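# Close the door fully so it latches

## Task

Push the door completely shut so that its latch catches. At the end, no object other than the robot and the door may lie even partly within the area bounded by the yellow floor tape (resting on the tape itself is allowed). The coffee table must be standing upright when the scene ends. The robot must not topple or finish leaning. The door must stay latched on its own; if it is only shut because the robot is holding it, the goal is not met.

## Robot and tools

ROBOT. A Hello Robot Stretch 4: an omni-wheel mobile base, a vertical mast carrying a lift, one telescoping arm that reaches forward, a three-joint wrist (yaw, pitch, roll) and a two-finger gripper. It stands about 1.6 m tall; the base rim lies within 0.23 m of the base origin. Loose objects can occasionally get nudged by outside forces.

FRAMES. Base frame: origin on the floor below the base centre, x ahead, y to the left, z up. hand_pose is reported in this frame and marks the spot between the fingers, 0.015 m back from the tips; with all wrist joints at zero its axes line up with the base frame. Its printed value may be slightly wrong. The odometry frame is the base frame as it was when the scene began.

TOOL execute_actions. Argument "actions": a list holding one action, or empty (empty just returns state and pictures). Optional "cameras": list of names from head_camera, head_left_camera, head_right_camera, wrist_camera, or "all"; omitted/null means every camera, [] means none. An action contains "base", "joints", or both, plus optional "pace" and "contact_limits"; alternatively it is just {"end_of_arm": "enable_torque"}, which re-powers any wrist or gripper motor that shut itself off. All motions in one action start at once and may finish at different times.
- "base": exactly one key, each a relative offset from where the base last measured itself. translate_m: straight drive in metres, forward positive, -2 to 2. strafe_m: sideways slide in metres, left positive, -2 to 2. rotate_rad: turn in place in radians, counter-clockwise (left) positive, -3.2 to 3.2.
- "joints": absolute targets by name (not offsets). lift_m 0 to 1.2 (height, metres); arm_m 0 to 0.55 (extension, metres); wrist_yaw_rad -1.134 to 4.276 (0 ahead, positive turns left, 3.14 tucked back, above 3.4 the arm may obstruct); wrist_pitch_rad -1.117 to 4.259 (0 level, 1.57 pointing down); wrist_roll_rad -1.117 to 4.259 (0 fingers level, positive turns clockwise viewed from behind); gripper_m 0 to 0.08 (finger gap, metres). Completion tolerances: lift and arm ±0.004, yaw and roll ±0.02, pitch ±0.05, gripper ±0.002. Joint targets past a limit get clipped and the result notes it; any other bad value or unknown key rejects the whole call with no motion.
- "pace": "slow", "default", "fast" or "max". Base speed caps 0.1/0.3/0.4/0.6 m/s and turn caps 1/2/3/4 rad/s in that order; with lift_m above 0.2 these are lowered further, reaching 0.3 m/s and 1 rad/s at lift 1.2. Wrist speed ignores pace.
- "contact_limits": only key arm_m, a number 0 (gentlest) to 0.75 (firmest), default 0.5, deciding how much force the arm may apply before halting.
An action lasts at most 15 s. A part not mentioned in an action may still be driving toward an earlier target without its status saying so. If a result reports a stop, any later execute_actions, wait or finished_scene calls in that same reply are skipped. To unfold the wrist at a scene's start, send lift_m 0.4 together with wrist_yaw_rad 0.

TOOL wait: "seconds" 0 to 10. Commands nothing new and returns the same content as an empty action.

TOOL zoom_image: "camera" (one of the four names) and "region" [x0, y0, x1, y1] in pixels of that camera's most recent full image, origin top-left, at most 504 by 504.

TOOL finished_scene: "scene" integer 1 to 2, the current scene number. It ends the scene irreversibly after the last command has been held and reports success; the goal must still hold then.

CAMERAS. head_camera (420x560) sits atop the mast facing forward and downward; rotate the base to aim it. head_left_camera and head_right_camera are fisheyes (420x672) beside it, tilted more steeply, and show the base and arm. wrist_camera (616x392) looks along the fingers, tips near the picture's bottom. Calibration is given as OpenCV K, distortion and T_world_to_cam from the base frame; actual values may drift slightly, more so on the arm.

RESULT LINES. base_status / joint_status: "done"; "off_target" (stopped short, may keep pushing); "contact_stop_at_<key>" (hit something, now slack for lift/arm/wheels); "limit_stop_at_<name>" (built-in limit; limit_stop_at_tilt means leaning over 6 degrees, lift/arm/wheels go slack; limit_stop_at_own_body means self-collision, move away from the body); "time_out"; "torque_fault" (wrist or gripper motor limp until enable_torque). on_its_own lists what happened without your command; "held at" is a held target. lidar_m: 12 distances in metres from the base origin, sector 1 straight ahead then counter-clockwise (4th left, 7th behind, 10th right), "-" for nothing seen or nearer than 0.25 m; it misses glass, thin legs and much behind. wrist_depth_mm: 7x7 grid of depths in mm, 100 to 2000, "-" unknown. base_odometry counts wheel rotation, so slips show as motion; a gap over ~0.1 rad between turned_by_wheels and turned_by_imu suggests a collision or slip. base_tilt in degrees (forward/right positive) with a fixed offset up to ~1.5. motor_effort: percent of maximum, positive toward larger joint values, peak in brackets; wheel motors positive means turning right. A gripper effort staying over ~50 away from 0 causes a fault.

AVOID. Bumping or knocking the coffee table over, shoving objects into the taped area, slamming the door, hard collisions or heavy pushing, and anything that leans the robot: high lifts with long extension under force, or driving/turning with over 1 kg held and arm_m above 0.2. Use moderate contact limits when pushing the door, and confirm it stays latched after the robot backs away.

Each tool is called after "Emit:" as name(argument=value, ...) on one line, values as JSON.

## Session

Emit:
execute_actions(actions=[])

Scene clock: 0.00 s.
base_odometry: x=+0.000 y=+0.000 heading=+0.000 (m, m, rad; odometry frame)
turned_by_wheels: +0.000 (rad since the last result)
turned_by_imu: +0.000 (rad since the last result)
base_tilt: forward=-0.6 right=+0.9 (deg)
lidar_m: 0.78 0.80 1.02 1.18 2.85 1.00 0.86 0.87 0.95 0.86 0.87 0.88
base_status: not commanded
joint_positions: lift_m=+0.132 arm_m=+0.002 wrist_yaw_rad=+3.179 wrist_pitch_rad=+0.008 wrist_roll_rad=+0.006 gripper_m=+0.040
joint_status: not commanded
motor_effort: lift_m=+20 arm_m=+0 wrist_yaw_rad=+2 wrist_pitch_rad=-9 wrist_roll_rad=-1 gripper_m=-1 wheel_0=+0 wheel_1=+0 wheel_2=+0 (%)
hand_pose: x=-0.0432 y=+0.0795 z=+0.3090 quat_wxyz=(-0.019, -0.004, +0.003, +1.000) (m; base frame)
wrist_depth_mm: - 135 1756 1863 1921 - - / - 120 150 1281 1281 1983 - / - 118 143 1808 1499 1983 - / - 129 177 1808 1863 1983 - / 133 174 1756 1808 1863 1921 - / 1098 1366 1366 1366 1281 1229 1182 / 866 931 131 878 117 866 831
pictures: head_camera, head_left_camera, head_right_camera, wrist_camera
Images, in order (width x height): head_camera 420x560, head_left_camera 420x672, head_right_camera 420x672, wrist_camera 616x392.

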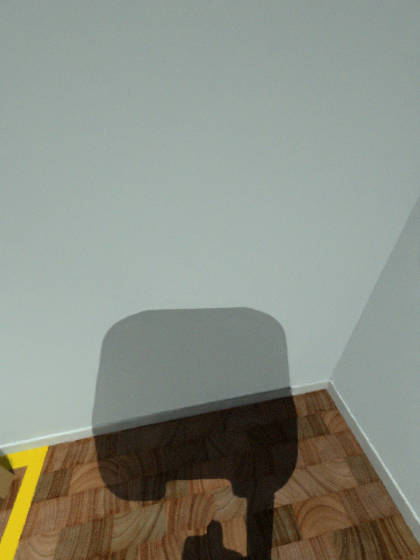

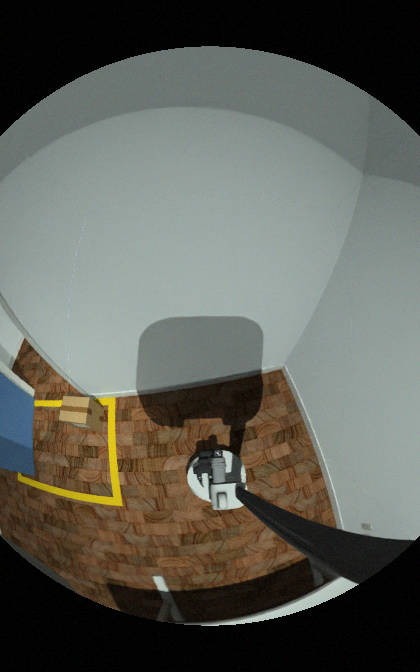

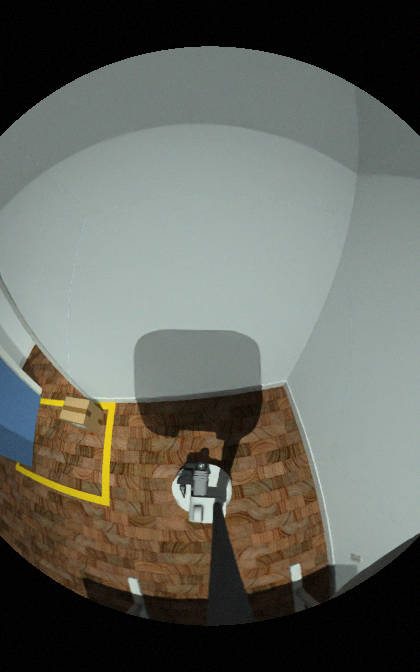

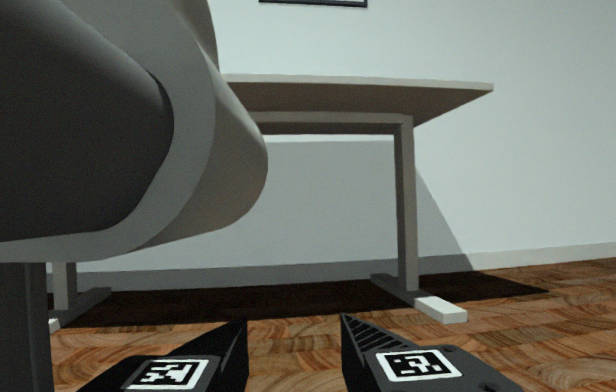

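Emit:
execute_actions(actions=[{"base":{"rotate_rad":1.4}}])

Scene clock: 2.73 s.
base_odometry: x=+0.000 y=+0.000 heading=+1.400 (m, m, rad; odometry frame)
turned_by_wheels: +1.400 (rad since the last result)
turned_by_imu: +1.396 (rad since the last result)
base_tilt: forward=-0.6 right=+0.8 (deg)
lidar_m: 1.02 1.82 1.05 0.83 0.86 0.97 0.88 0.86 0.98 0.80 0.79 0.90
base_status: done
joint_positions: lift_m=+0.132 arm_m=+0.002 wrist_yaw_rad=+3.179 wrist_pitch_rad=+0.008 wrist_roll_rad=+0.006 gripper_m=+0.040
joint_status: not commanded
motor_effort: lift_m=+20(19) arm_m=+0(1) wrist_yaw_rad=+1(0) wrist_pitch_rad=-8(9) wrist_roll_rad=-1(0) gripper_m=+0(1) wheel_0=+0(3) wheel_1=+1(5) wheel_2=+1(7) (%)
hand_pose: x=-0.0432 y=+0.0795 z=+0.3090 quat_wxyz=(-0.019, -0.004, +0.003, +1.000) (m; base frame)
wrist_depth_mm: - 134 1008 1098 1182 1308 1397 / - 120 150 1078 1182 1255 1042 / - 118 143 1078 1160 1281 1397 / - 129 177 1060 1160 1255 1397 / 133 174 991 1060 1160 1281 1366 / 866 917 976 1060 1118 1205 1205 / 854 891 130 866 117 866 831
pictures: head_camera, head_left_camera, head_right_camera, wrist_camera
camera_calibration (this result's frames):
wrist_camera: T_world_to_cam=[[-0.00594382, 0.998246, -0.0589091, -0.0674121], [-0.0140569, -0.0589878, -0.99816, 0.378082], [-0.999884, -0.00510481, 0.0143828, 0.100028], [0, 0, 0, 1]] pos_world=[0.10493, 0.0901067, 0.371977]
Images, in order (width x height): head_camera 420x560, head_left_camera 420x672, head_right_camera 420x672, wrist_camera 616x392.

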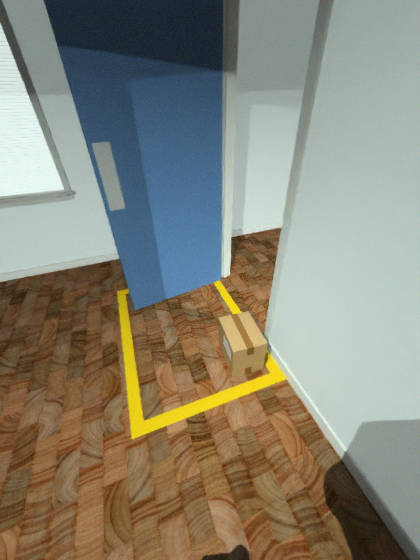

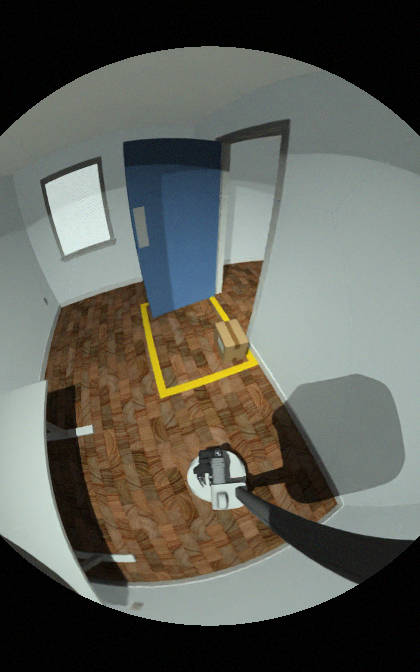

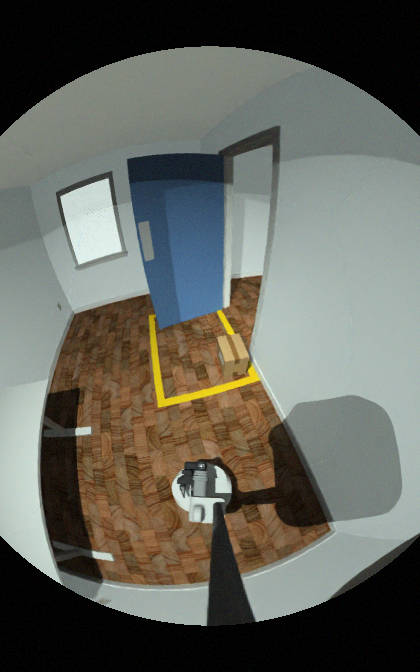

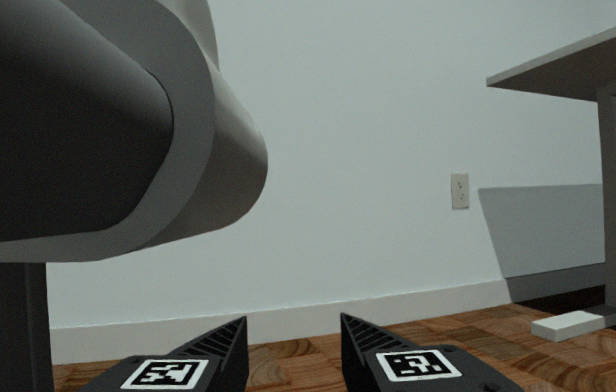

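Emit:
execute_actions(actions=[{"base":{"rotate_rad":0.307}}], cameras=[])

Emit:
execute_actions(actions=[{"base":{"translate_m":1.2},"pace":"fast"}])

Scene clock: 6.63 s.
base_odometry: x=+0.000 y=+0.000 heading=+1.707 (m, m, rad; odometry frame)
turned_by_wheels: +0.307 (rad since the last result)
turned_by_imu: +0.305 (rad since the last result)
base_tilt: forward=-0.6 right=+0.8 (deg)
lidar_m: 1.83 2.48 0.91 0.86 0.90 0.90 0.86 0.88 0.83 0.80 0.82 1.04
base_status: done
joint_positions: lift_m=+0.132 arm_m=+0.002 wrist_yaw_rad=+3.179 wrist_pitch_rad=+0.008 wrist_roll_rad=+0.006 gripper_m=+0.040
joint_status: not commanded
motor_effort: lift_m=+20(19) arm_m=-1(0) wrist_yaw_rad=+0(1) wrist_pitch_rad=-8(9) wrist_roll_rad=+0(0) gripper_m=-1(0) wheel_0=+0(4) wheel_1=+1(1) wheel_2=+1(6) (%)
hand_pose: x=-0.0432 y=+0.0795 z=+0.3090 quat_wxyz=(-0.019, -0.004, +0.003, +1.000) (m; base frame)
wrist_depth_mm: - 135 1008 1008 1008 1025 1008 / - 120 150 1008 1008 1025 1008 / - 118 143 1008 1008 1008 1008 / - 129 176 991 1008 991 1008 / 133 174 991 991 991 1008 991 / 960 976 991 991 991 976 976 / 866 931 131 866 117 866 831
pictures: none
No camera images: the call's "cameras" was empty. Leave "cameras" out to get every camera's image.

Scene clock: 11.00 s.
base_odometry: x=-0.163 y=+1.189 heading=+1.708 (m, m, rad; odometry frame)
turned_by_wheels: +0.000 (rad since the last result)
turned_by_imu: -0.001 (rad since the last result)
base_tilt: forward=-0.5 right=+0.8 (deg)
lidar_m: 0.62 1.66 1.79 1.67 1.00 1.26 2.05 1.15 0.46 0.42 1.23 0.73
base_status: done
joint_positions: lift_m=+0.132 arm_m=+0.002 wrist_yaw_rad=+3.179 wrist_pitch_rad=+0.008 wrist_roll_rad=+0.006 gripper_m=+0.040
joint_status: not commanded
motor_effort: lift_m=+20(20) arm_m=-1(0) wrist_yaw_rad=+2(1) wrist_pitch_rad=-8(9) wrist_roll_rad=-1(2) gripper_m=+0(0) wheel_0=+0(6) wheel_1=+0(4) wheel_2=+0(11) (%)
hand_pose: x=-0.0432 y=+0.0795 z=+0.3090 quat_wxyz=(-0.019, -0.004, +0.003, +1.000) (m; base frame)
wrist_depth_mm: - 134 - - - - - / - 120 150 - - - - / - 118 143 - - - 1863 / - 129 177 - - - - / 133 174 - - - - 1863 / 1118 1366 1397 1366 1308 1229 1182 / 866 931 131 866 117 866 831
pictures: head_camera, head_left_camera, head_right_camera, wrist_camera
camera_calibration (this result's frames):
wrist_camera: T_world_to_cam=[[-0.00594477, 0.998246, -0.0589094, -0.0674119], [-0.0140568, -0.058988, -0.99816, 0.378082], [-0.999884, -0.00510575, 0.0143828, 0.10003], [0, 0, 0, 1]] pos_world=[0.104932, 0.0901067, 0.371977]
Images, in order (width x height): head_camera 420x560, head_left_camera 420x672, head_right_camera 420x672, wrist_camera 616x392.

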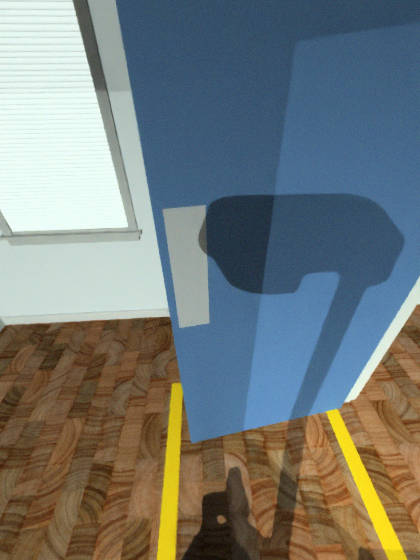

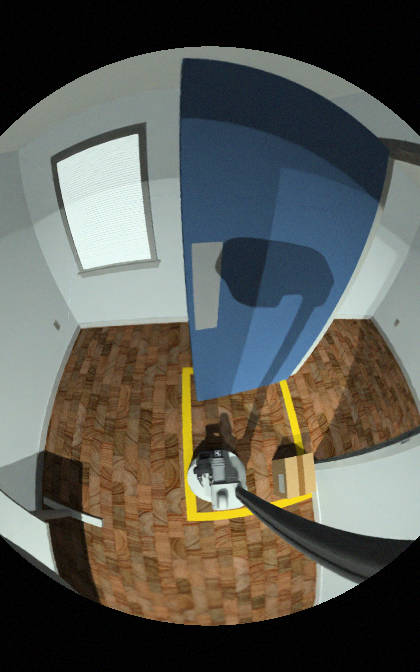

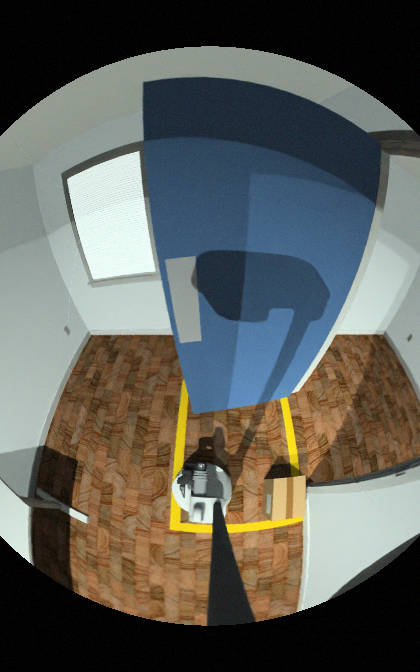

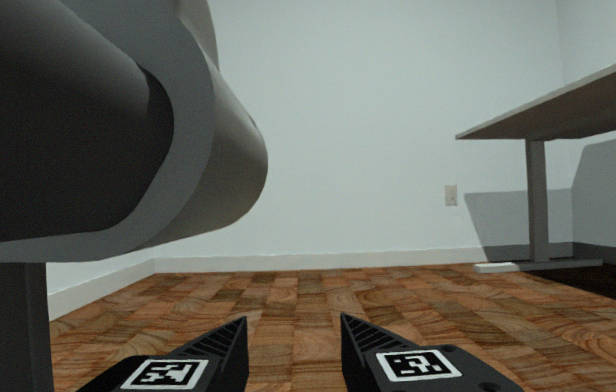

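Emit:
execute_actions(actions=[{"base":{"translate_m":0.33},"pace":"fast"}], cameras=[])

Emit:
execute_actions(actions=[{"base":{"strafe_m":-0.54},"pace":"fast"}])

Scene clock: 14.13 s.
base_odometry: x=-0.208 y=+1.516 heading=+1.707 (m, m, rad; odometry frame)
turned_by_wheels: +0.000 (rad since the last result)
turned_by_imu: -0.001 (rad since the last result)
base_tilt: forward=-0.6 right=+0.9 (deg)
lidar_m: 0.30 0.31 1.79 1.71 1.17 1.29 2.40 0.63 0.54 3.01 0.57 0.35
base_status: done
joint_positions: lift_m=+0.132 arm_m=+0.002 wrist_yaw_rad=+3.179 wrist_pitch_rad=+0.008 wrist_roll_rad=+0.006 gripper_m=+0.040
joint_status: not commanded
motor_effort: lift_m=+20(20) arm_m=-1(1) wrist_yaw_rad=-2(1) wrist_pitch_rad=-8(9) wrist_roll_rad=-2(1) gripper_m=+0(0) wheel_0=-1(6) wheel_1=-1(6) wheel_2=-1(12) (%)
hand_pose: x=-0.0432 y=+0.0795 z=+0.3090 quat_wxyz=(-0.019, -0.004, +0.003, +1.000) (m; base frame)
wrist_depth_mm: - 135 - - - - - / - 121 150 - - - - / - 117 143 - - - - / - 129 176 - - - - / 133 174 - - - - - / 1118 1366 1366 1336 1336 1229 1205 / 866 946 131 866 117 866 842
pictures: none
No camera images: the call's "cameras" was empty. Leave "cameras" out to get every camera's image.

Scene clock: 16.70 s.
base_odometry: x=+0.327 y=+1.589 heading=+1.707 (m, m, rad; odometry frame)
turned_by_wheels: +0.000 (rad since the last result)
turned_by_imu: +0.001 (rad since the last result)
base_tilt: forward=-0.5 right=+0.9 (deg)
lidar_m: 0.40 0.41 0.50 2.24 1.64 0.27 0.25 0.26 0.53 2.45 1.95 0.46
base_status: done
joint_positions: lift_m=+0.132 arm_m=+0.002 wrist_yaw_rad=+3.179 wrist_pitch_rad=+0.008 wrist_roll_rad=+0.006 gripper_m=+0.040
joint_status: not commanded
motor_effort: lift_m=+20(19) arm_m=-1(1) wrist_yaw_rad=+1(1) wrist_pitch_rad=-8(8) wrist_roll_rad=+0(1) gripper_m=+0(0) wheel_0=-1(11) wheel_1=+1(14) wheel_2=-1(1) (%)
hand_pose: x=-0.0432 y=+0.0795 z=+0.3090 quat_wxyz=(-0.019, -0.004, +0.003, +1.000) (m; base frame)
wrist_depth_mm: - 134 1576 - - - - / - 121 150 - - - - / - 118 143 - - - - / - 129 176 - - - - / 133 174 1008 - - - - / 488 379 370 418 1308 1255 1182 / 484 377 131 366 117 866 842
pictures: head_camera, head_left_camera, head_right_camera, wrist_camera
camera_calibration (this result's frames):
wrist_camera: T_world_to_cam=[[-0.00594477, 0.998246, -0.0589093, -0.0674119], [-0.0140567, -0.0589879, -0.99816, 0.378082], [-0.999884, -0.00510576, 0.0143828, 0.10003], [0, 0, 0, 1]] pos_world=[0.104932, 0.0901067, 0.371977]
Images, in order (width x height): head_camera 420x560, head_left_camera 420x672, head_right_camera 420x672, wrist_camera 616x392.

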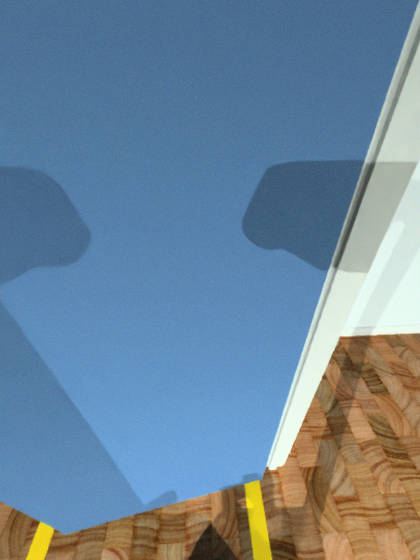

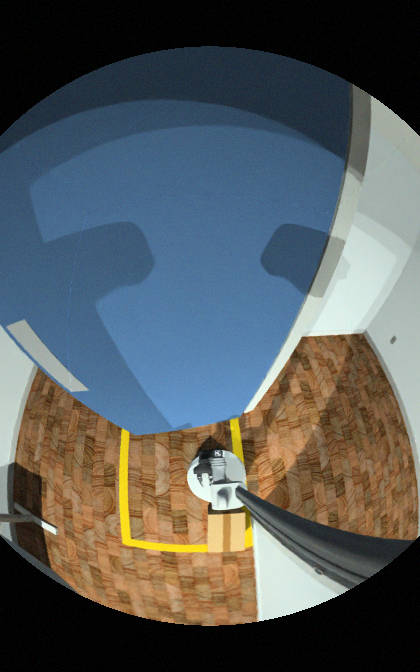

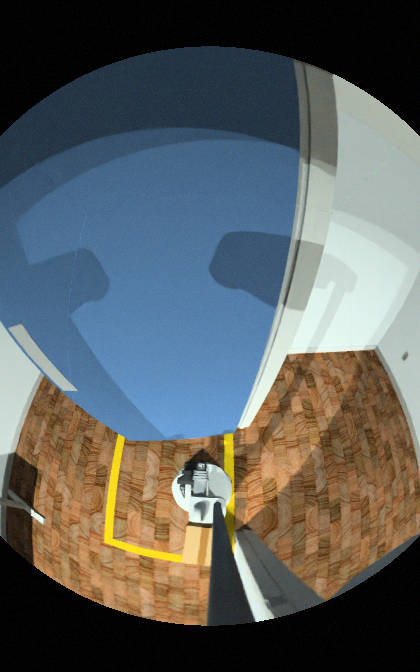

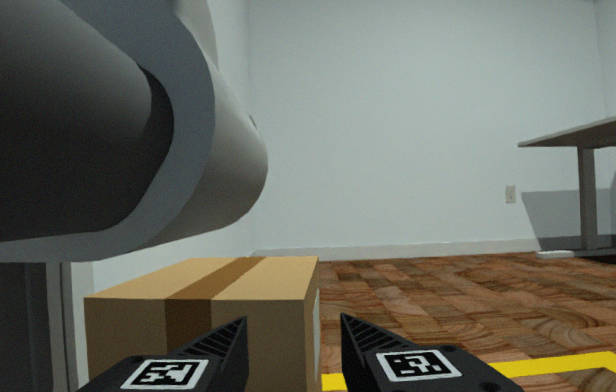

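Emit:
execute_actions(actions=[{"base":{"translate_m":-0.64},"pace":"slow"}])

Scene clock: 25.00 s.
base_odometry: x=+0.413 y=+0.955 heading=+1.707 (m, m, rad; odometry frame)
turned_by_wheels: +0.000 (rad since the last result)
turned_by_imu: -0.001 (rad since the last result)
base_tilt: forward=-0.6 right=+0.9 (deg)
lidar_m: 1.01 1.03 2.32 1.43 1.48 1.82 0.25 0.25 0.25 0.25 0.25 0.35
base_status: done
joint_positions: lift_m=+0.132 arm_m=+0.002 wrist_yaw_rad=+3.179 wrist_pitch_rad=+0.008 wrist_roll_rad=+0.006 gripper_m=+0.040
joint_status: not commanded
motor_effort: lift_m=+20(20) arm_m=-1(1) wrist_yaw_rad=+2(1) wrist_pitch_rad=-8(8) wrist_roll_rad=-1(1) gripper_m=+0(0) wheel_0=-1(6) wheel_1=-4(5) wheel_2=+5(11) (%)
hand_pose: x=-0.0432 y=+0.0795 z=+0.3090 quat_wxyz=(-0.019, -0.004, +0.003, +1.000) (m; base frame)
wrist_depth_mm: - 135 1618 1863 1921 1863 1863 / - 121 150 1863 1863 1863 1863 / - 118 143 1863 1808 1863 1921 / - 129 176 1863 1863 1863 1808 / 133 174 1182 1863 1863 1863 1808 / 287 340 340 1205 1308 1255 1182 / 279 293 131 349 117 866 831
pictures: head_camera, head_left_camera, head_right_camera, wrist_camera
camera_calibration (this result's frames):
wrist_camera: T_world_to_cam=[[-0.00594453, 0.998246, -0.0589095, -0.0674119], [-0.0140568, -0.0589881, -0.99816, 0.378082], [-0.999884, -0.00510551, 0.0143828, 0.10003], [0, 0, 0, 1]] pos_world=[0.104932, 0.0901067, 0.371977]
Images, in order (width x height): head_camera 420x560, head_left_camera 420x672, head_right_camera 420x672, wrist_camera 616x392.

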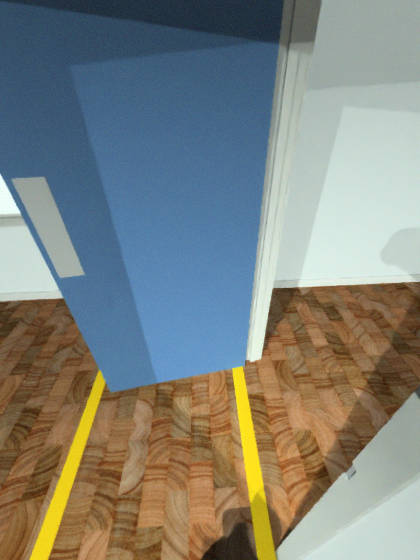

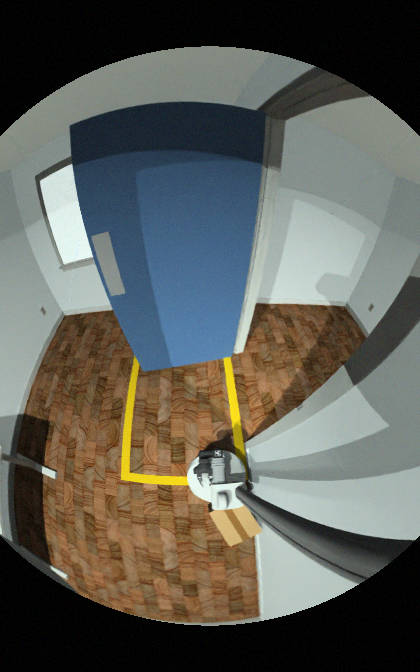

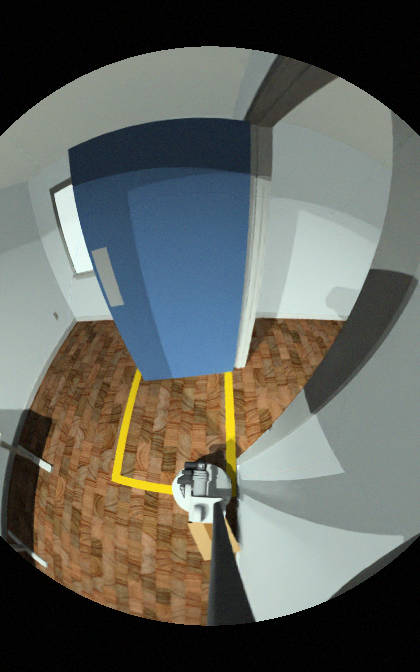

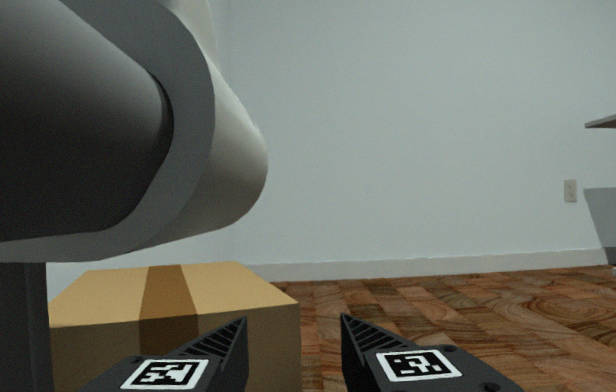

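Emit:
execute_actions(actions=[{"base":{"strafe_m":0.95},"pace":"fast"}], cameras=["head_left_camera","head_right_camera"])

Emit:
execute_actions(actions=[{"base":{"translate_m":0.9},"pace":"fast"}])

Scene clock: 29.53 s.
base_odometry: x=-0.528 y=+0.826 heading=+1.707 (m, m, rad; odometry frame)
turned_by_wheels: +0.000 (rad since the last result)
turned_by_imu: -0.001 (rad since the last result)
base_tilt: forward=-0.6 right=+0.9 (deg)
lidar_m: 1.92 1.87 1.34 0.49 0.51 0.71 1.76 1.75 0.90 0.92 1.55 0.98
base_status: done
joint_positions: lift_m=+0.132 arm_m=+0.002 wrist_yaw_rad=+3.179 wrist_pitch_rad=+0.008 wrist_roll_rad=+0.006 gripper_m=+0.040
joint_status: not commanded
motor_effort: lift_m=+20(20) arm_m=+0(1) wrist_yaw_rad=+0(0) wrist_pitch_rad=-9(8) wrist_roll_rad=-1(1) gripper_m=+0(0) wheel_0=+1(9) wheel_1=-1(11) wheel_2=-1(5) (%)
hand_pose: x=-0.0432 y=+0.0795 z=+0.3090 quat_wxyz=(-0.019, -0.004, +0.003, +1.000) (m; base frame)
wrist_depth_mm: - 134 1921 1921 1921 1921 741 / - 120 150 1921 1921 1078 1008 / - 118 143 1921 1921 1756 1618 / - 129 177 1863 1921 1921 1756 / 133 174 1863 1863 1863 1921 1618 / 1098 1366 1366 1366 1308 1255 1205 / 854 931 131 866 117 866 842
pictures: head_left_camera, head_right_camera
Images, in order (width x height): head_left_camera 420x672, head_right_camera 420x672.

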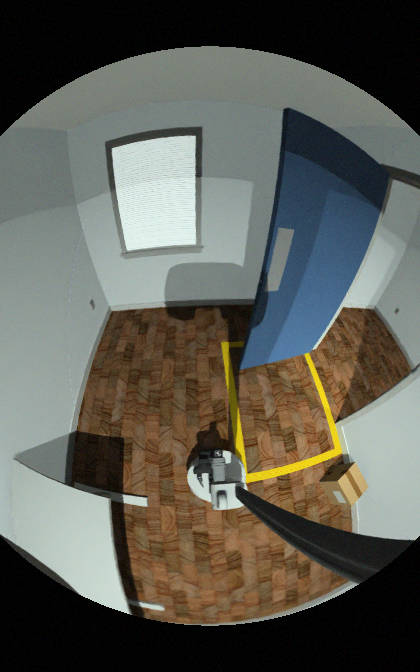

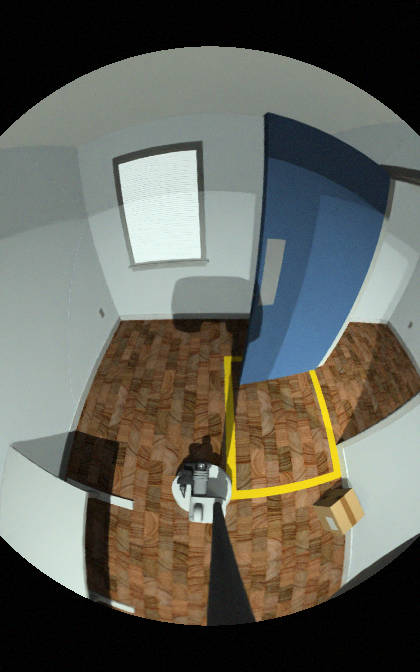

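Scene clock: 33.13 s.
base_odometry: x=-0.650 y=+1.718 heading=+1.707 (m, m, rad; odometry frame)
turned_by_wheels: +0.000 (rad since the last result)
turned_by_imu: -0.001 (rad since the last result)
base_tilt: forward=-0.6 right=+0.9 (deg)
lidar_m: 1.00 1.05 1.37 1.29 1.36 1.12 1.95 1.42 1.34 0.25 0.26 1.10
base_status: done
joint_positions: lift_m=+0.132 arm_m=+0.002 wrist_yaw_rad=+3.179 wrist_pitch_rad=+0.008 wrist_roll_rad=+0.006 gripper_m=+0.040
joint_status: not commanded
motor_effort: lift_m=+20(20) arm_m=-1(1) wrist_yaw_rad=-1(2) wrist_pitch_rad=-9(8) wrist_roll_rad=-1(1) gripper_m=+0(0) wheel_0=-1(5) wheel_1=+0(5) wheel_2=-1(12) (%)
hand_pose: x=-0.0432 y=+0.0795 z=+0.3090 quat_wxyz=(-0.019, -0.004, +0.003, +1.000) (m; base frame)
wrist_depth_mm: - 134 - - - - 1808 / - 120 150 - - 1308 1576 / - 118 143 - - 1983 1464 / - 129 176 - - - 1255 / 133 174 - - - - 1255 / 1118 1397 1366 1366 1308 1182 1182 / 854 931 131 878 117 866 831
pictures: head_camera, head_left_camera, head_right_camera, wrist_camera
camera_calibration (this result's frames):
wrist_camera: T_world_to_cam=[[-0.00594429, 0.998246, -0.0589094, -0.0674119], [-0.0140568, -0.0589881, -0.99816, 0.378082], [-0.999884, -0.00510528, 0.0143828, 0.10003], [0, 0, 0, 1]] pos_world=[0.104932, 0.0901067, 0.371977]
Images, in order (width x height): head_camera 420x560, head_left_camera 420x672, head_right_camera 420x672, wrist_camera 616x392.

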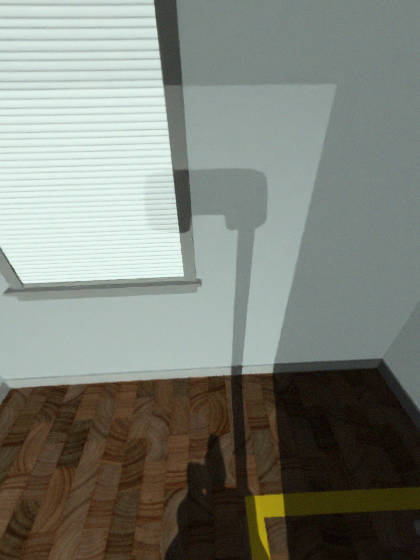

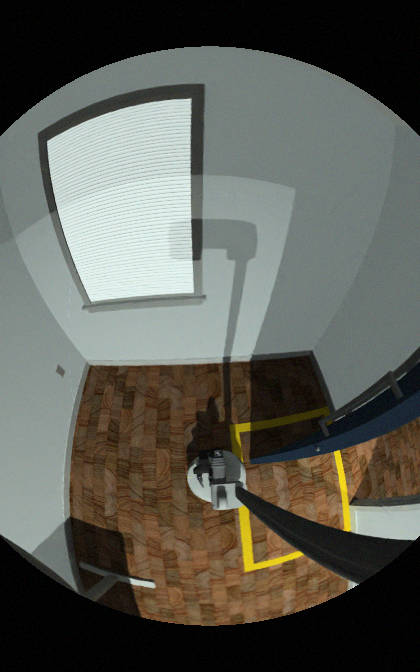

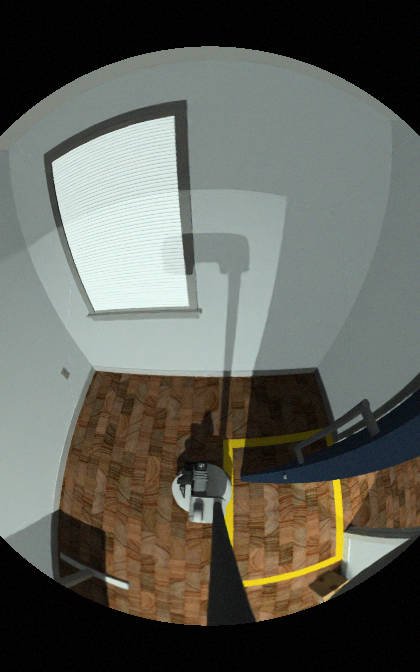

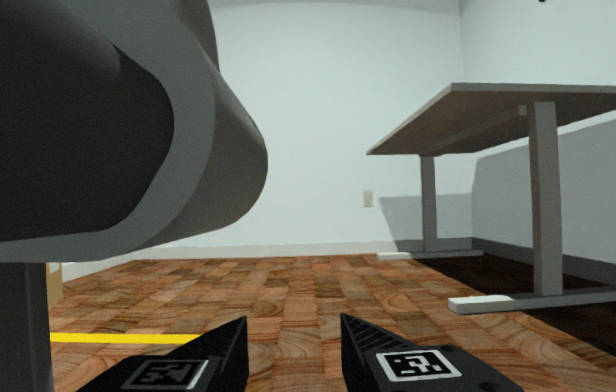

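Emit:
execute_actions(actions=[{"base":{"translate_m":0.42},"pace":"fast"}], cameras=[])

Emit:
execute_actions(actions=[{"base":{"strafe_m":-0.45},"pace":"fast"}], cameras=[])

Emit:
execute_actions(actions=[{"base":{"rotate_rad":-2.6},"pace":"fast"}])

Scene clock: 37.53 s.
base_odometry: x=-0.707 y=+2.134 heading=+1.707 (m, m, rad; odometry frame)
turned_by_wheels: +0.000 (rad since the last result)
turned_by_imu: -0.002 (rad since the last result)
base_tilt: forward=-0.6 right=+0.9 (deg)
lidar_m: 0.58 0.62 0.83 1.30 1.36 1.52 1.98 0.39 0.39 0.85 0.92 0.66
base_status: done
joint_positions: lift_m=+0.132 arm_m=+0.002 wrist_yaw_rad=+3.179 wrist_pitch_rad=+0.008 wrist_roll_rad=+0.006 gripper_m=+0.040
joint_status: not commanded
motor_effort: lift_m=+20(19) arm_m=+0(0) wrist_yaw_rad=+2(1) wrist_pitch_rad=-9(9) wrist_roll_rad=-1(2) gripper_m=+0(0) wheel_0=-2(7) wheel_1=+0(6) wheel_2=-1(11) (%)
hand_pose: x=-0.0432 y=+0.0795 z=+0.3090 quat_wxyz=(-0.019, -0.004, +0.003, +1.000) (m; base frame)
wrist_depth_mm: - 134 - - - - 1808 / - 120 150 - - - 1756 / - 118 143 - - 1708 1661 / - 129 177 - - - 1808 / 133 174 - - - - 1708 / 1098 1366 1366 1336 1308 1229 1182 / 854 931 131 866 117 866 831
pictures: none
No camera images: the call's "cameras" was empty. Leave "cameras" out to get every camera's image.

Scene clock: 39.90 s.
base_odometry: x=-0.261 y=+2.195 heading=+1.707 (m, m, rad; odometry frame)
turned_by_wheels: +0.000 (rad since the last result)
turned_by_imu: +0.000 (rad since the last result)
base_tilt: forward=-0.6 right=+1.0 (deg)
lidar_m: 0.60 0.66 0.85 1.76 1.82 0.25 0.25 0.25 0.30 0.64 0.69 0.67
base_status: done
joint_positions: lift_m=+0.132 arm_m=+0.002 wrist_yaw_rad=+3.179 wrist_pitch_rad=+0.008 wrist_roll_rad=+0.006 gripper_m=+0.040
joint_status: not commanded
motor_effort: lift_m=+19(20) arm_m=-1(0) wrist_yaw_rad=+0(1) wrist_pitch_rad=-9(9) wrist_roll_rad=+0(1) gripper_m=+0(1) wheel_0=-1(12) wheel_1=+1(15) wheel_2=+0(2) (%)
hand_pose: x=-0.0432 y=+0.0795 z=+0.3090 quat_wxyz=(-0.019, -0.004, +0.003, +1.000) (m; base frame)
wrist_depth_mm: - 135 389 404 - - - / - 121 150 402 - - - / - 118 143 402 - - 1618 / - 129 177 402 - - - / 133 174 384 399 1921 - - / 355 368 379 394 1078 1229 1182 / 355 359 130 392 117 866 831
pictures: none
No camera images: the call's "cameras" was empty. Leave "cameras" out to get every camera's image.

Scene clock: 42.03 s.
base_odometry: x=-0.261 y=+2.195 heading=-0.893 (m, m, rad; odometry frame)
turned_by_wheels: -2.600 (rad since the last result)
turned_by_imu: -2.594 (rad since the last result)
base_tilt: forward=-0.5 right=+0.9 (deg)
lidar_m: 0.25 0.32 0.65 0.74 0.65 0.61 0.64 0.89 1.76 1.84 0.25 0.25
base_status: done
joint_positions: lift_m=+0.132 arm_m=+0.002 wrist_yaw_rad=+3.178 wrist_pitch_rad=+0.008 wrist_roll_rad=+0.006 gripper_m=+0.040
joint_status: not commanded
motor_effort: lift_m=+20(20) arm_m=-1(1) wrist_yaw_rad=+3(3) wrist_pitch_rad=-9(8) wrist_roll_rad=-1(0) gripper_m=+0(0) wheel_0=+1(7) wheel_1=+1(13) wheel_2=+0(9) (%)
hand_pose: x=-0.0431 y=+0.0795 z=+0.3090 quat_wxyz=(-0.018, -0.004, +0.003, +1.000) (m; base frame)
wrist_depth_mm: - 134 891 820 723 640 591 / - 121 151 820 723 640 591 / - 118 143 820 723 640 591 / - 129 177 820 723 640 591 / 133 174 931 820 723 640 591 / 1098 1098 946 820 707 640 585 / 842 931 131 798 117 621 585
pictures: head_camera, head_left_camera, head_right_camera, wrist_camera
camera_calibration (this result's frames):
wrist_camera: T_world_to_cam=[[-0.00567371, 0.998247, -0.0589075, -0.067459], [-0.0140729, -0.0589823, -0.99816, 0.378086], [-0.999885, -0.00483427, 0.0143829, 0.100075], [0, 0, 0, 1]] pos_world=[0.105001, 0.0901249, 0.371977]
Images, in order (width x height): head_camera 420x560, head_left_camera 420x672, head_right_camera 420x672, wrist_camera 616x392.

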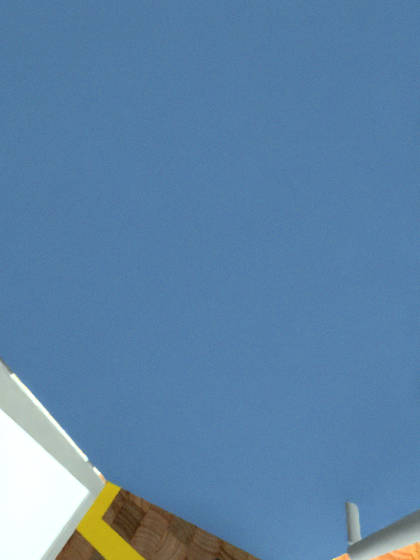

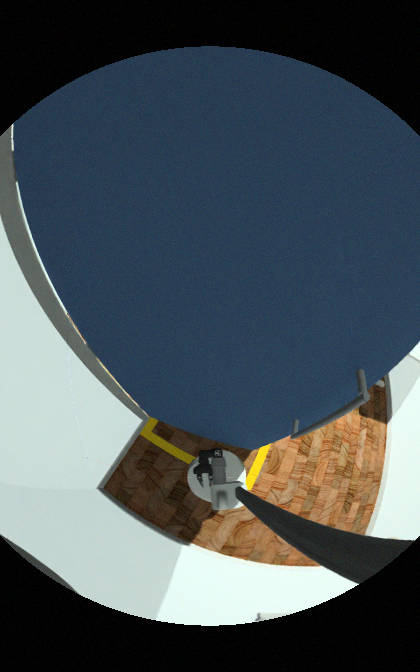

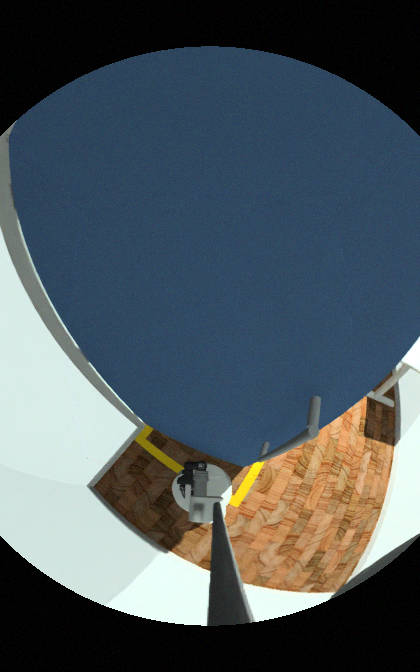

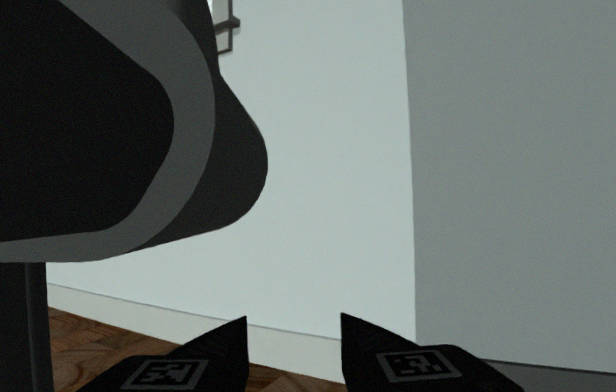

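Emit:
execute_actions(actions=[{"base":{"translate_m":0.8},"pace":"slow"}], cameras=["head_left_camera","head_camera"])

action 0: "base": translate_m = 0.8 would last too long for one action: at the pace "slow" translate_m can be at most 0.766 in either direction: name a faster pace, or command the rest in another action

Emit:
execute_actions(actions=[{"base":{"translate_m":0.76},"pace":"slow"}], cameras=["head_left_camera","head_camera"])

Scene clock: 52.13 s.
base_odometry: x=+0.215 y=+1.603 heading=-0.893 (m, m, rad; odometry frame)
turned_by_wheels: +0.000 (rad since the last result)
turned_by_imu: -0.003 (rad since the last result)
base_tilt: forward=-0.6 right=+0.9 (deg)
lidar_m: 0.25 - - 0.25 0.42 1.28 1.35 1.88 2.14 1.57 1.95 0.30
base_status: done
joint_positions: lift_m=+0.132 arm_m=+0.002 wrist_yaw_rad=+3.179 wrist_pitch_rad=+0.008 wrist_roll_rad=+0.006 gripper_m=+0.040
joint_status: not commanded
motor_effort: lift_m=+20(20) arm_m=-1(1) wrist_yaw_rad=-1(11) wrist_pitch_rad=-8(8) wrist_roll_rad=-1(1) gripper_m=+0(0) wheel_0=+0(11) wheel_1=+1(9) wheel_2=-1(14) (%)
hand_pose: x=-0.0432 y=+0.0794 z=+0.3090 quat_wxyz=(-0.019, -0.004, +0.003, +1.000) (m; base frame)
wrist_depth_mm: - 135 1708 1576 1397 1229 1138 / - 120 150 1576 1397 1229 1118 / - 117 142 1576 1397 1229 1118 / - 129 176 1576 1366 1229 1118 / 133 173 1756 1576 1366 1229 1118 / 1098 1366 1397 1336 1281 1182 1098 / 854 946 131 866 117 866 831
pictures: head_camera, head_left_camera
Images, in order (width x height): head_camera 420x560, head_left_camera 420x672.

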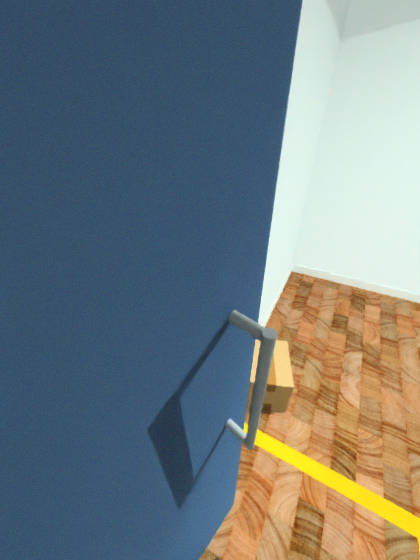

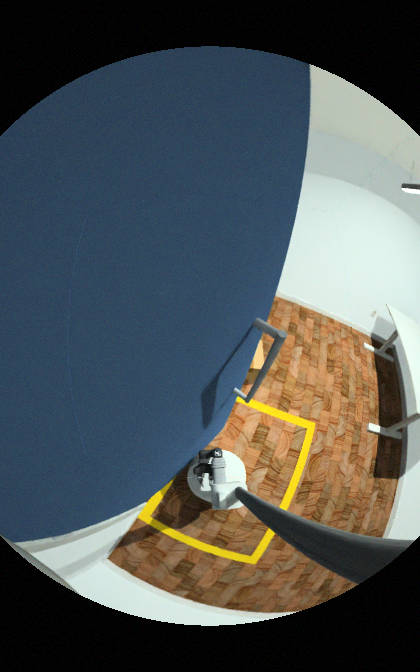

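Emit:
execute_actions(actions=[{"base":{"translate_m":0.25},"pace":"slow"}], cameras=["head_left_camera","head_camera"])

Scene clock: 57.03 s.
base_odometry: x=+0.372 y=+1.408 heading=-0.893 (m, m, rad; odometry frame)
turned_by_wheels: +0.000 (rad since the last result)
turned_by_imu: -0.001 (rad since the last result)
base_tilt: forward=-0.6 right=+0.9 (deg)
lidar_m: 0.30 0.25 - 0.25 0.28 0.85 1.58 2.14 2.27 1.60 2.18 0.61
base_status: done
joint_positions: lift_m=+0.132 arm_m=+0.002 wrist_yaw_rad=+3.179 wrist_pitch_rad=+0.008 wrist_roll_rad=+0.006 gripper_m=+0.040
joint_status: not commanded
motor_effort: lift_m=+20(19) arm_m=-1(1) wrist_yaw_rad=-1(1) wrist_pitch_rad=-8(8) wrist_roll_rad=-1(1) gripper_m=-1(0) wheel_0=+3(3) wheel_1=+2(3) wheel_2=-3(9) (%)
hand_pose: x=-0.0432 y=+0.0794 z=+0.3090 quat_wxyz=(-0.019, -0.004, +0.003, +1.000) (m; base frame)
wrist_depth_mm: - 134 1983 1863 1618 1430 1138 / - 120 150 1808 1618 1430 1160 / - 117 143 1808 1576 1430 1205 / - 129 176 1863 1618 1430 1255 / 133 174 - 1863 1576 1430 1255 / 1118 1397 1366 1366 1281 1255 1078 / 854 931 130 866 117 866 788
pictures: head_camera, head_left_camera
Images, in order (width x height): head_camera 420x560, head_left_camera 420x672.

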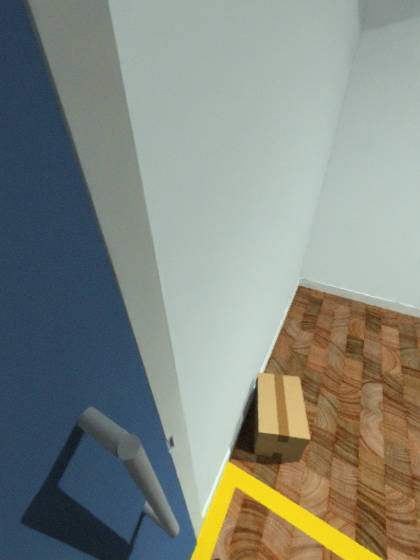

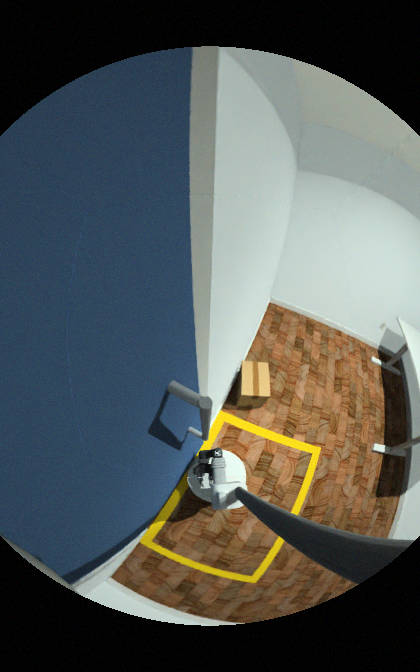

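Nearly shut; push a bit more sideways.

Emit:
execute_actions(actions=[{"base":{"strafe_m":0.03},"pace":"slow"}], cameras=["head_camera"])

Emit:
zoom_image(camera="head_camera", region=[100,380,280,560])

Scene clock: 59.37 s.
base_odometry: x=+0.395 y=+1.427 heading=-0.893 (m, m, rad; odometry frame)
turned_by_wheels: +0.000 (rad since the last result)
turned_by_imu: -0.021 (rad since the last result)
base_tilt: forward=-0.5 right=+0.9 (deg)
lidar_m: 0.26 0.25 - 0.25 0.29 0.72 1.56 2.08 2.26 1.58 2.13 0.62
base_status: done
joint_positions: lift_m=+0.132 arm_m=+0.002 wrist_yaw_rad=+3.179 wrist_pitch_rad=+0.008 wrist_roll_rad=+0.006 gripper_m=+0.040
joint_status: not commanded
motor_effort: lift_m=+20(20) arm_m=-1(0) wrist_yaw_rad=+1(1) wrist_pitch_rad=-8(8) wrist_roll_rad=-1(1) gripper_m=+0(0) wheel_0=-5(29) wheel_1=+9(27) wheel_2=-6(19) (%)
hand_pose: x=-0.0431 y=+0.0795 z=+0.3090 quat_wxyz=(-0.018, -0.004, +0.003, +1.000) (m; base frame)
wrist_depth_mm: - 134 1921 1808 1618 1430 647 / - 121 150 1808 1576 1397 732 / - 118 143 1808 1618 1430 788 / - 129 177 1808 1576 1430 854 / 133 174 - 1808 1618 1430 960 / 1118 1366 1366 1336 1336 1255 878 / 854 931 131 866 117 866 732
pictures: head_camera
Images, in order (width x height): head_camera 420x560.

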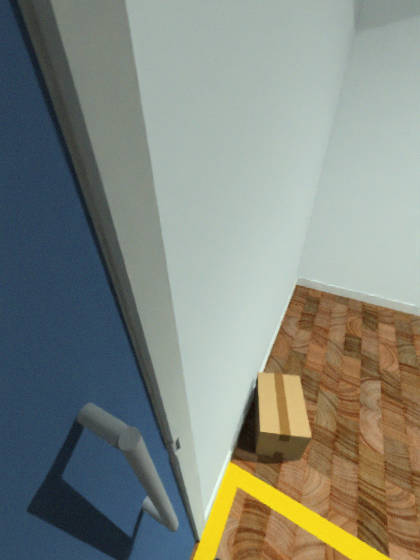

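Region (100, 380, 280, 560) of head_camera's 420x560 image, scaled by 2.800, with more detail than that image has.

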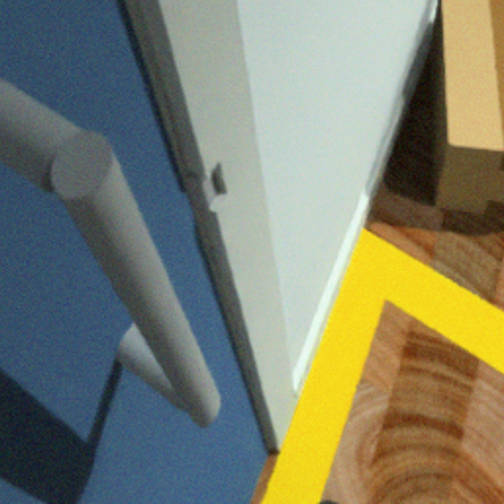

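Emit:
execute_actions(actions=[{"base":{"strafe_m":0.02},"pace":"slow"}], cameras=["head_camera"])

Emit:
zoom_image(camera="head_camera", region=[100,380,280,560])

Scene clock: 61.63 s.
base_odometry: x=+0.408 y=+1.439 heading=-0.892 (m, m, rad; odometry frame)
turned_by_wheels: +0.001 (rad since the last result)
turned_by_imu: -0.028 (rad since the last result)
base_tilt: forward=-0.6 right=+0.9 (deg)
lidar_m: 0.28 0.25 - 0.25 0.26 0.66 1.55 2.05 2.28 1.60 2.02 0.62
base_status: done
joint_positions: lift_m=+0.132 arm_m=+0.002 wrist_yaw_rad=+3.179 wrist_pitch_rad=+0.008 wrist_roll_rad=+0.006 gripper_m=+0.040
joint_status: not commanded
on_its_own: the wheels are slack since a contact_stop
motor_effort: lift_m=+19(20) arm_m=-1(1) wrist_yaw_rad=+1(1) wrist_pitch_rad=-8(8) wrist_roll_rad=-1(2) gripper_m=-1(0) wheel_0=+0(30) wheel_1=+0(37) wheel_2=+0(17) (%)
hand_pose: x=-0.0431 y=+0.0795 z=+0.3090 quat_wxyz=(-0.019, -0.004, +0.003, +1.000) (m; base frame)
wrist_depth_mm: - 135 1921 1808 1576 1430 609 / - 121 150 1756 1576 1430 603 / - 118 143 1756 1576 1430 615 / - 129 177 1756 1576 1464 634 / 133 174 - 1756 1576 1430 654 / 1118 1397 1397 1366 1308 1255 691 / 854 946 131 878 117 866 683
pictures: head_camera
Images, in order (width x height): head_camera 420x560.

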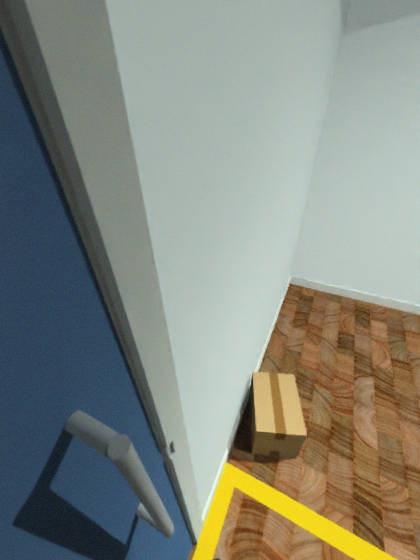

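Region (100, 380, 280, 560) of head_camera's 420x560 image, scaled by 2.800, with more detail than that image has.

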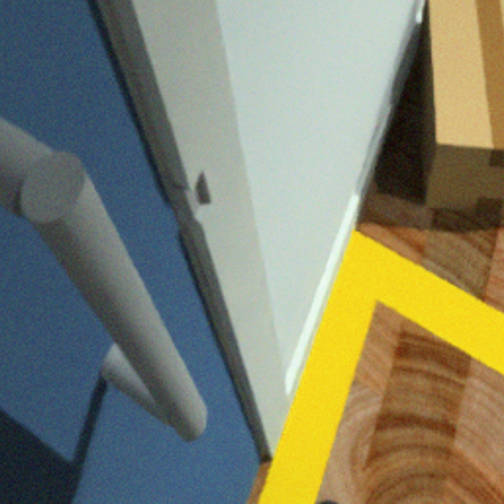

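Emit:
execute_actions(actions=[{"base":{"strafe_m":-0.06}}], cameras=["head_camera"])

Emit:
zoom_image(camera="head_camera", region=[80,380,260,560])

Scene clock: 63.73 s.
base_odometry: x=+0.361 y=+1.401 heading=-0.892 (m, m, rad; odometry frame)
turned_by_wheels: +0.000 (rad since the last result)
turned_by_imu: -0.001 (rad since the last result)
base_tilt: forward=-0.6 right=+0.9 (deg)
lidar_m: 0.39 0.25 0.25 0.25 0.35 0.77 1.56 2.09 2.24 1.53 2.00 0.59
base_status: done
joint_positions: lift_m=+0.132 arm_m=+0.002 wrist_yaw_rad=+3.179 wrist_pitch_rad=+0.008 wrist_roll_rad=+0.006 gripper_m=+0.040
joint_status: not commanded
motor_effort: lift_m=+20(20) arm_m=-1(1) wrist_yaw_rad=+0(1) wrist_pitch_rad=-9(8) wrist_roll_rad=+0(0) gripper_m=+0(0) wheel_0=-1(8) wheel_1=+0(7) wheel_2=+0(2) (%)
hand_pose: x=-0.0431 y=+0.0795 z=+0.3090 quat_wxyz=(-0.019, -0.004, +0.003, +1.000) (m; base frame)
wrist_depth_mm: - 135 1983 1808 1618 1430 960 / - 121 150 1863 1618 1464 946 / - 118 143 1863 1618 1464 1025 / - 129 176 1756 1618 1464 1098 / 133 174 - 1808 1618 1464 1118 / 1118 1366 1397 1366 1308 1255 991 / 854 931 131 866 117 878 778
pictures: head_camera
Images, in order (width x height): head_camera 420x560.

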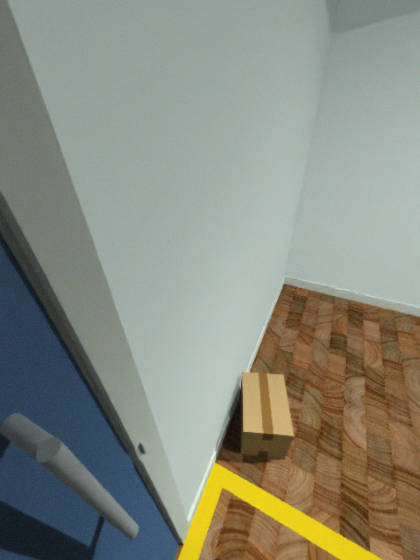

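Region (80, 380, 260, 560) of head_camera's 420x560 image, scaled by 2.800, with more detail than that image has.

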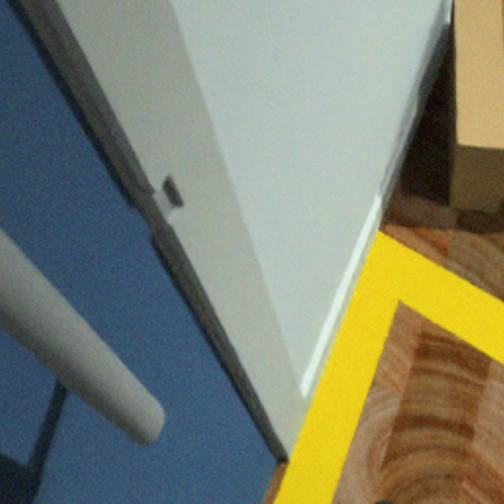

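Emit:
finished_scene(scene=1)

The scene is finished: the task was done.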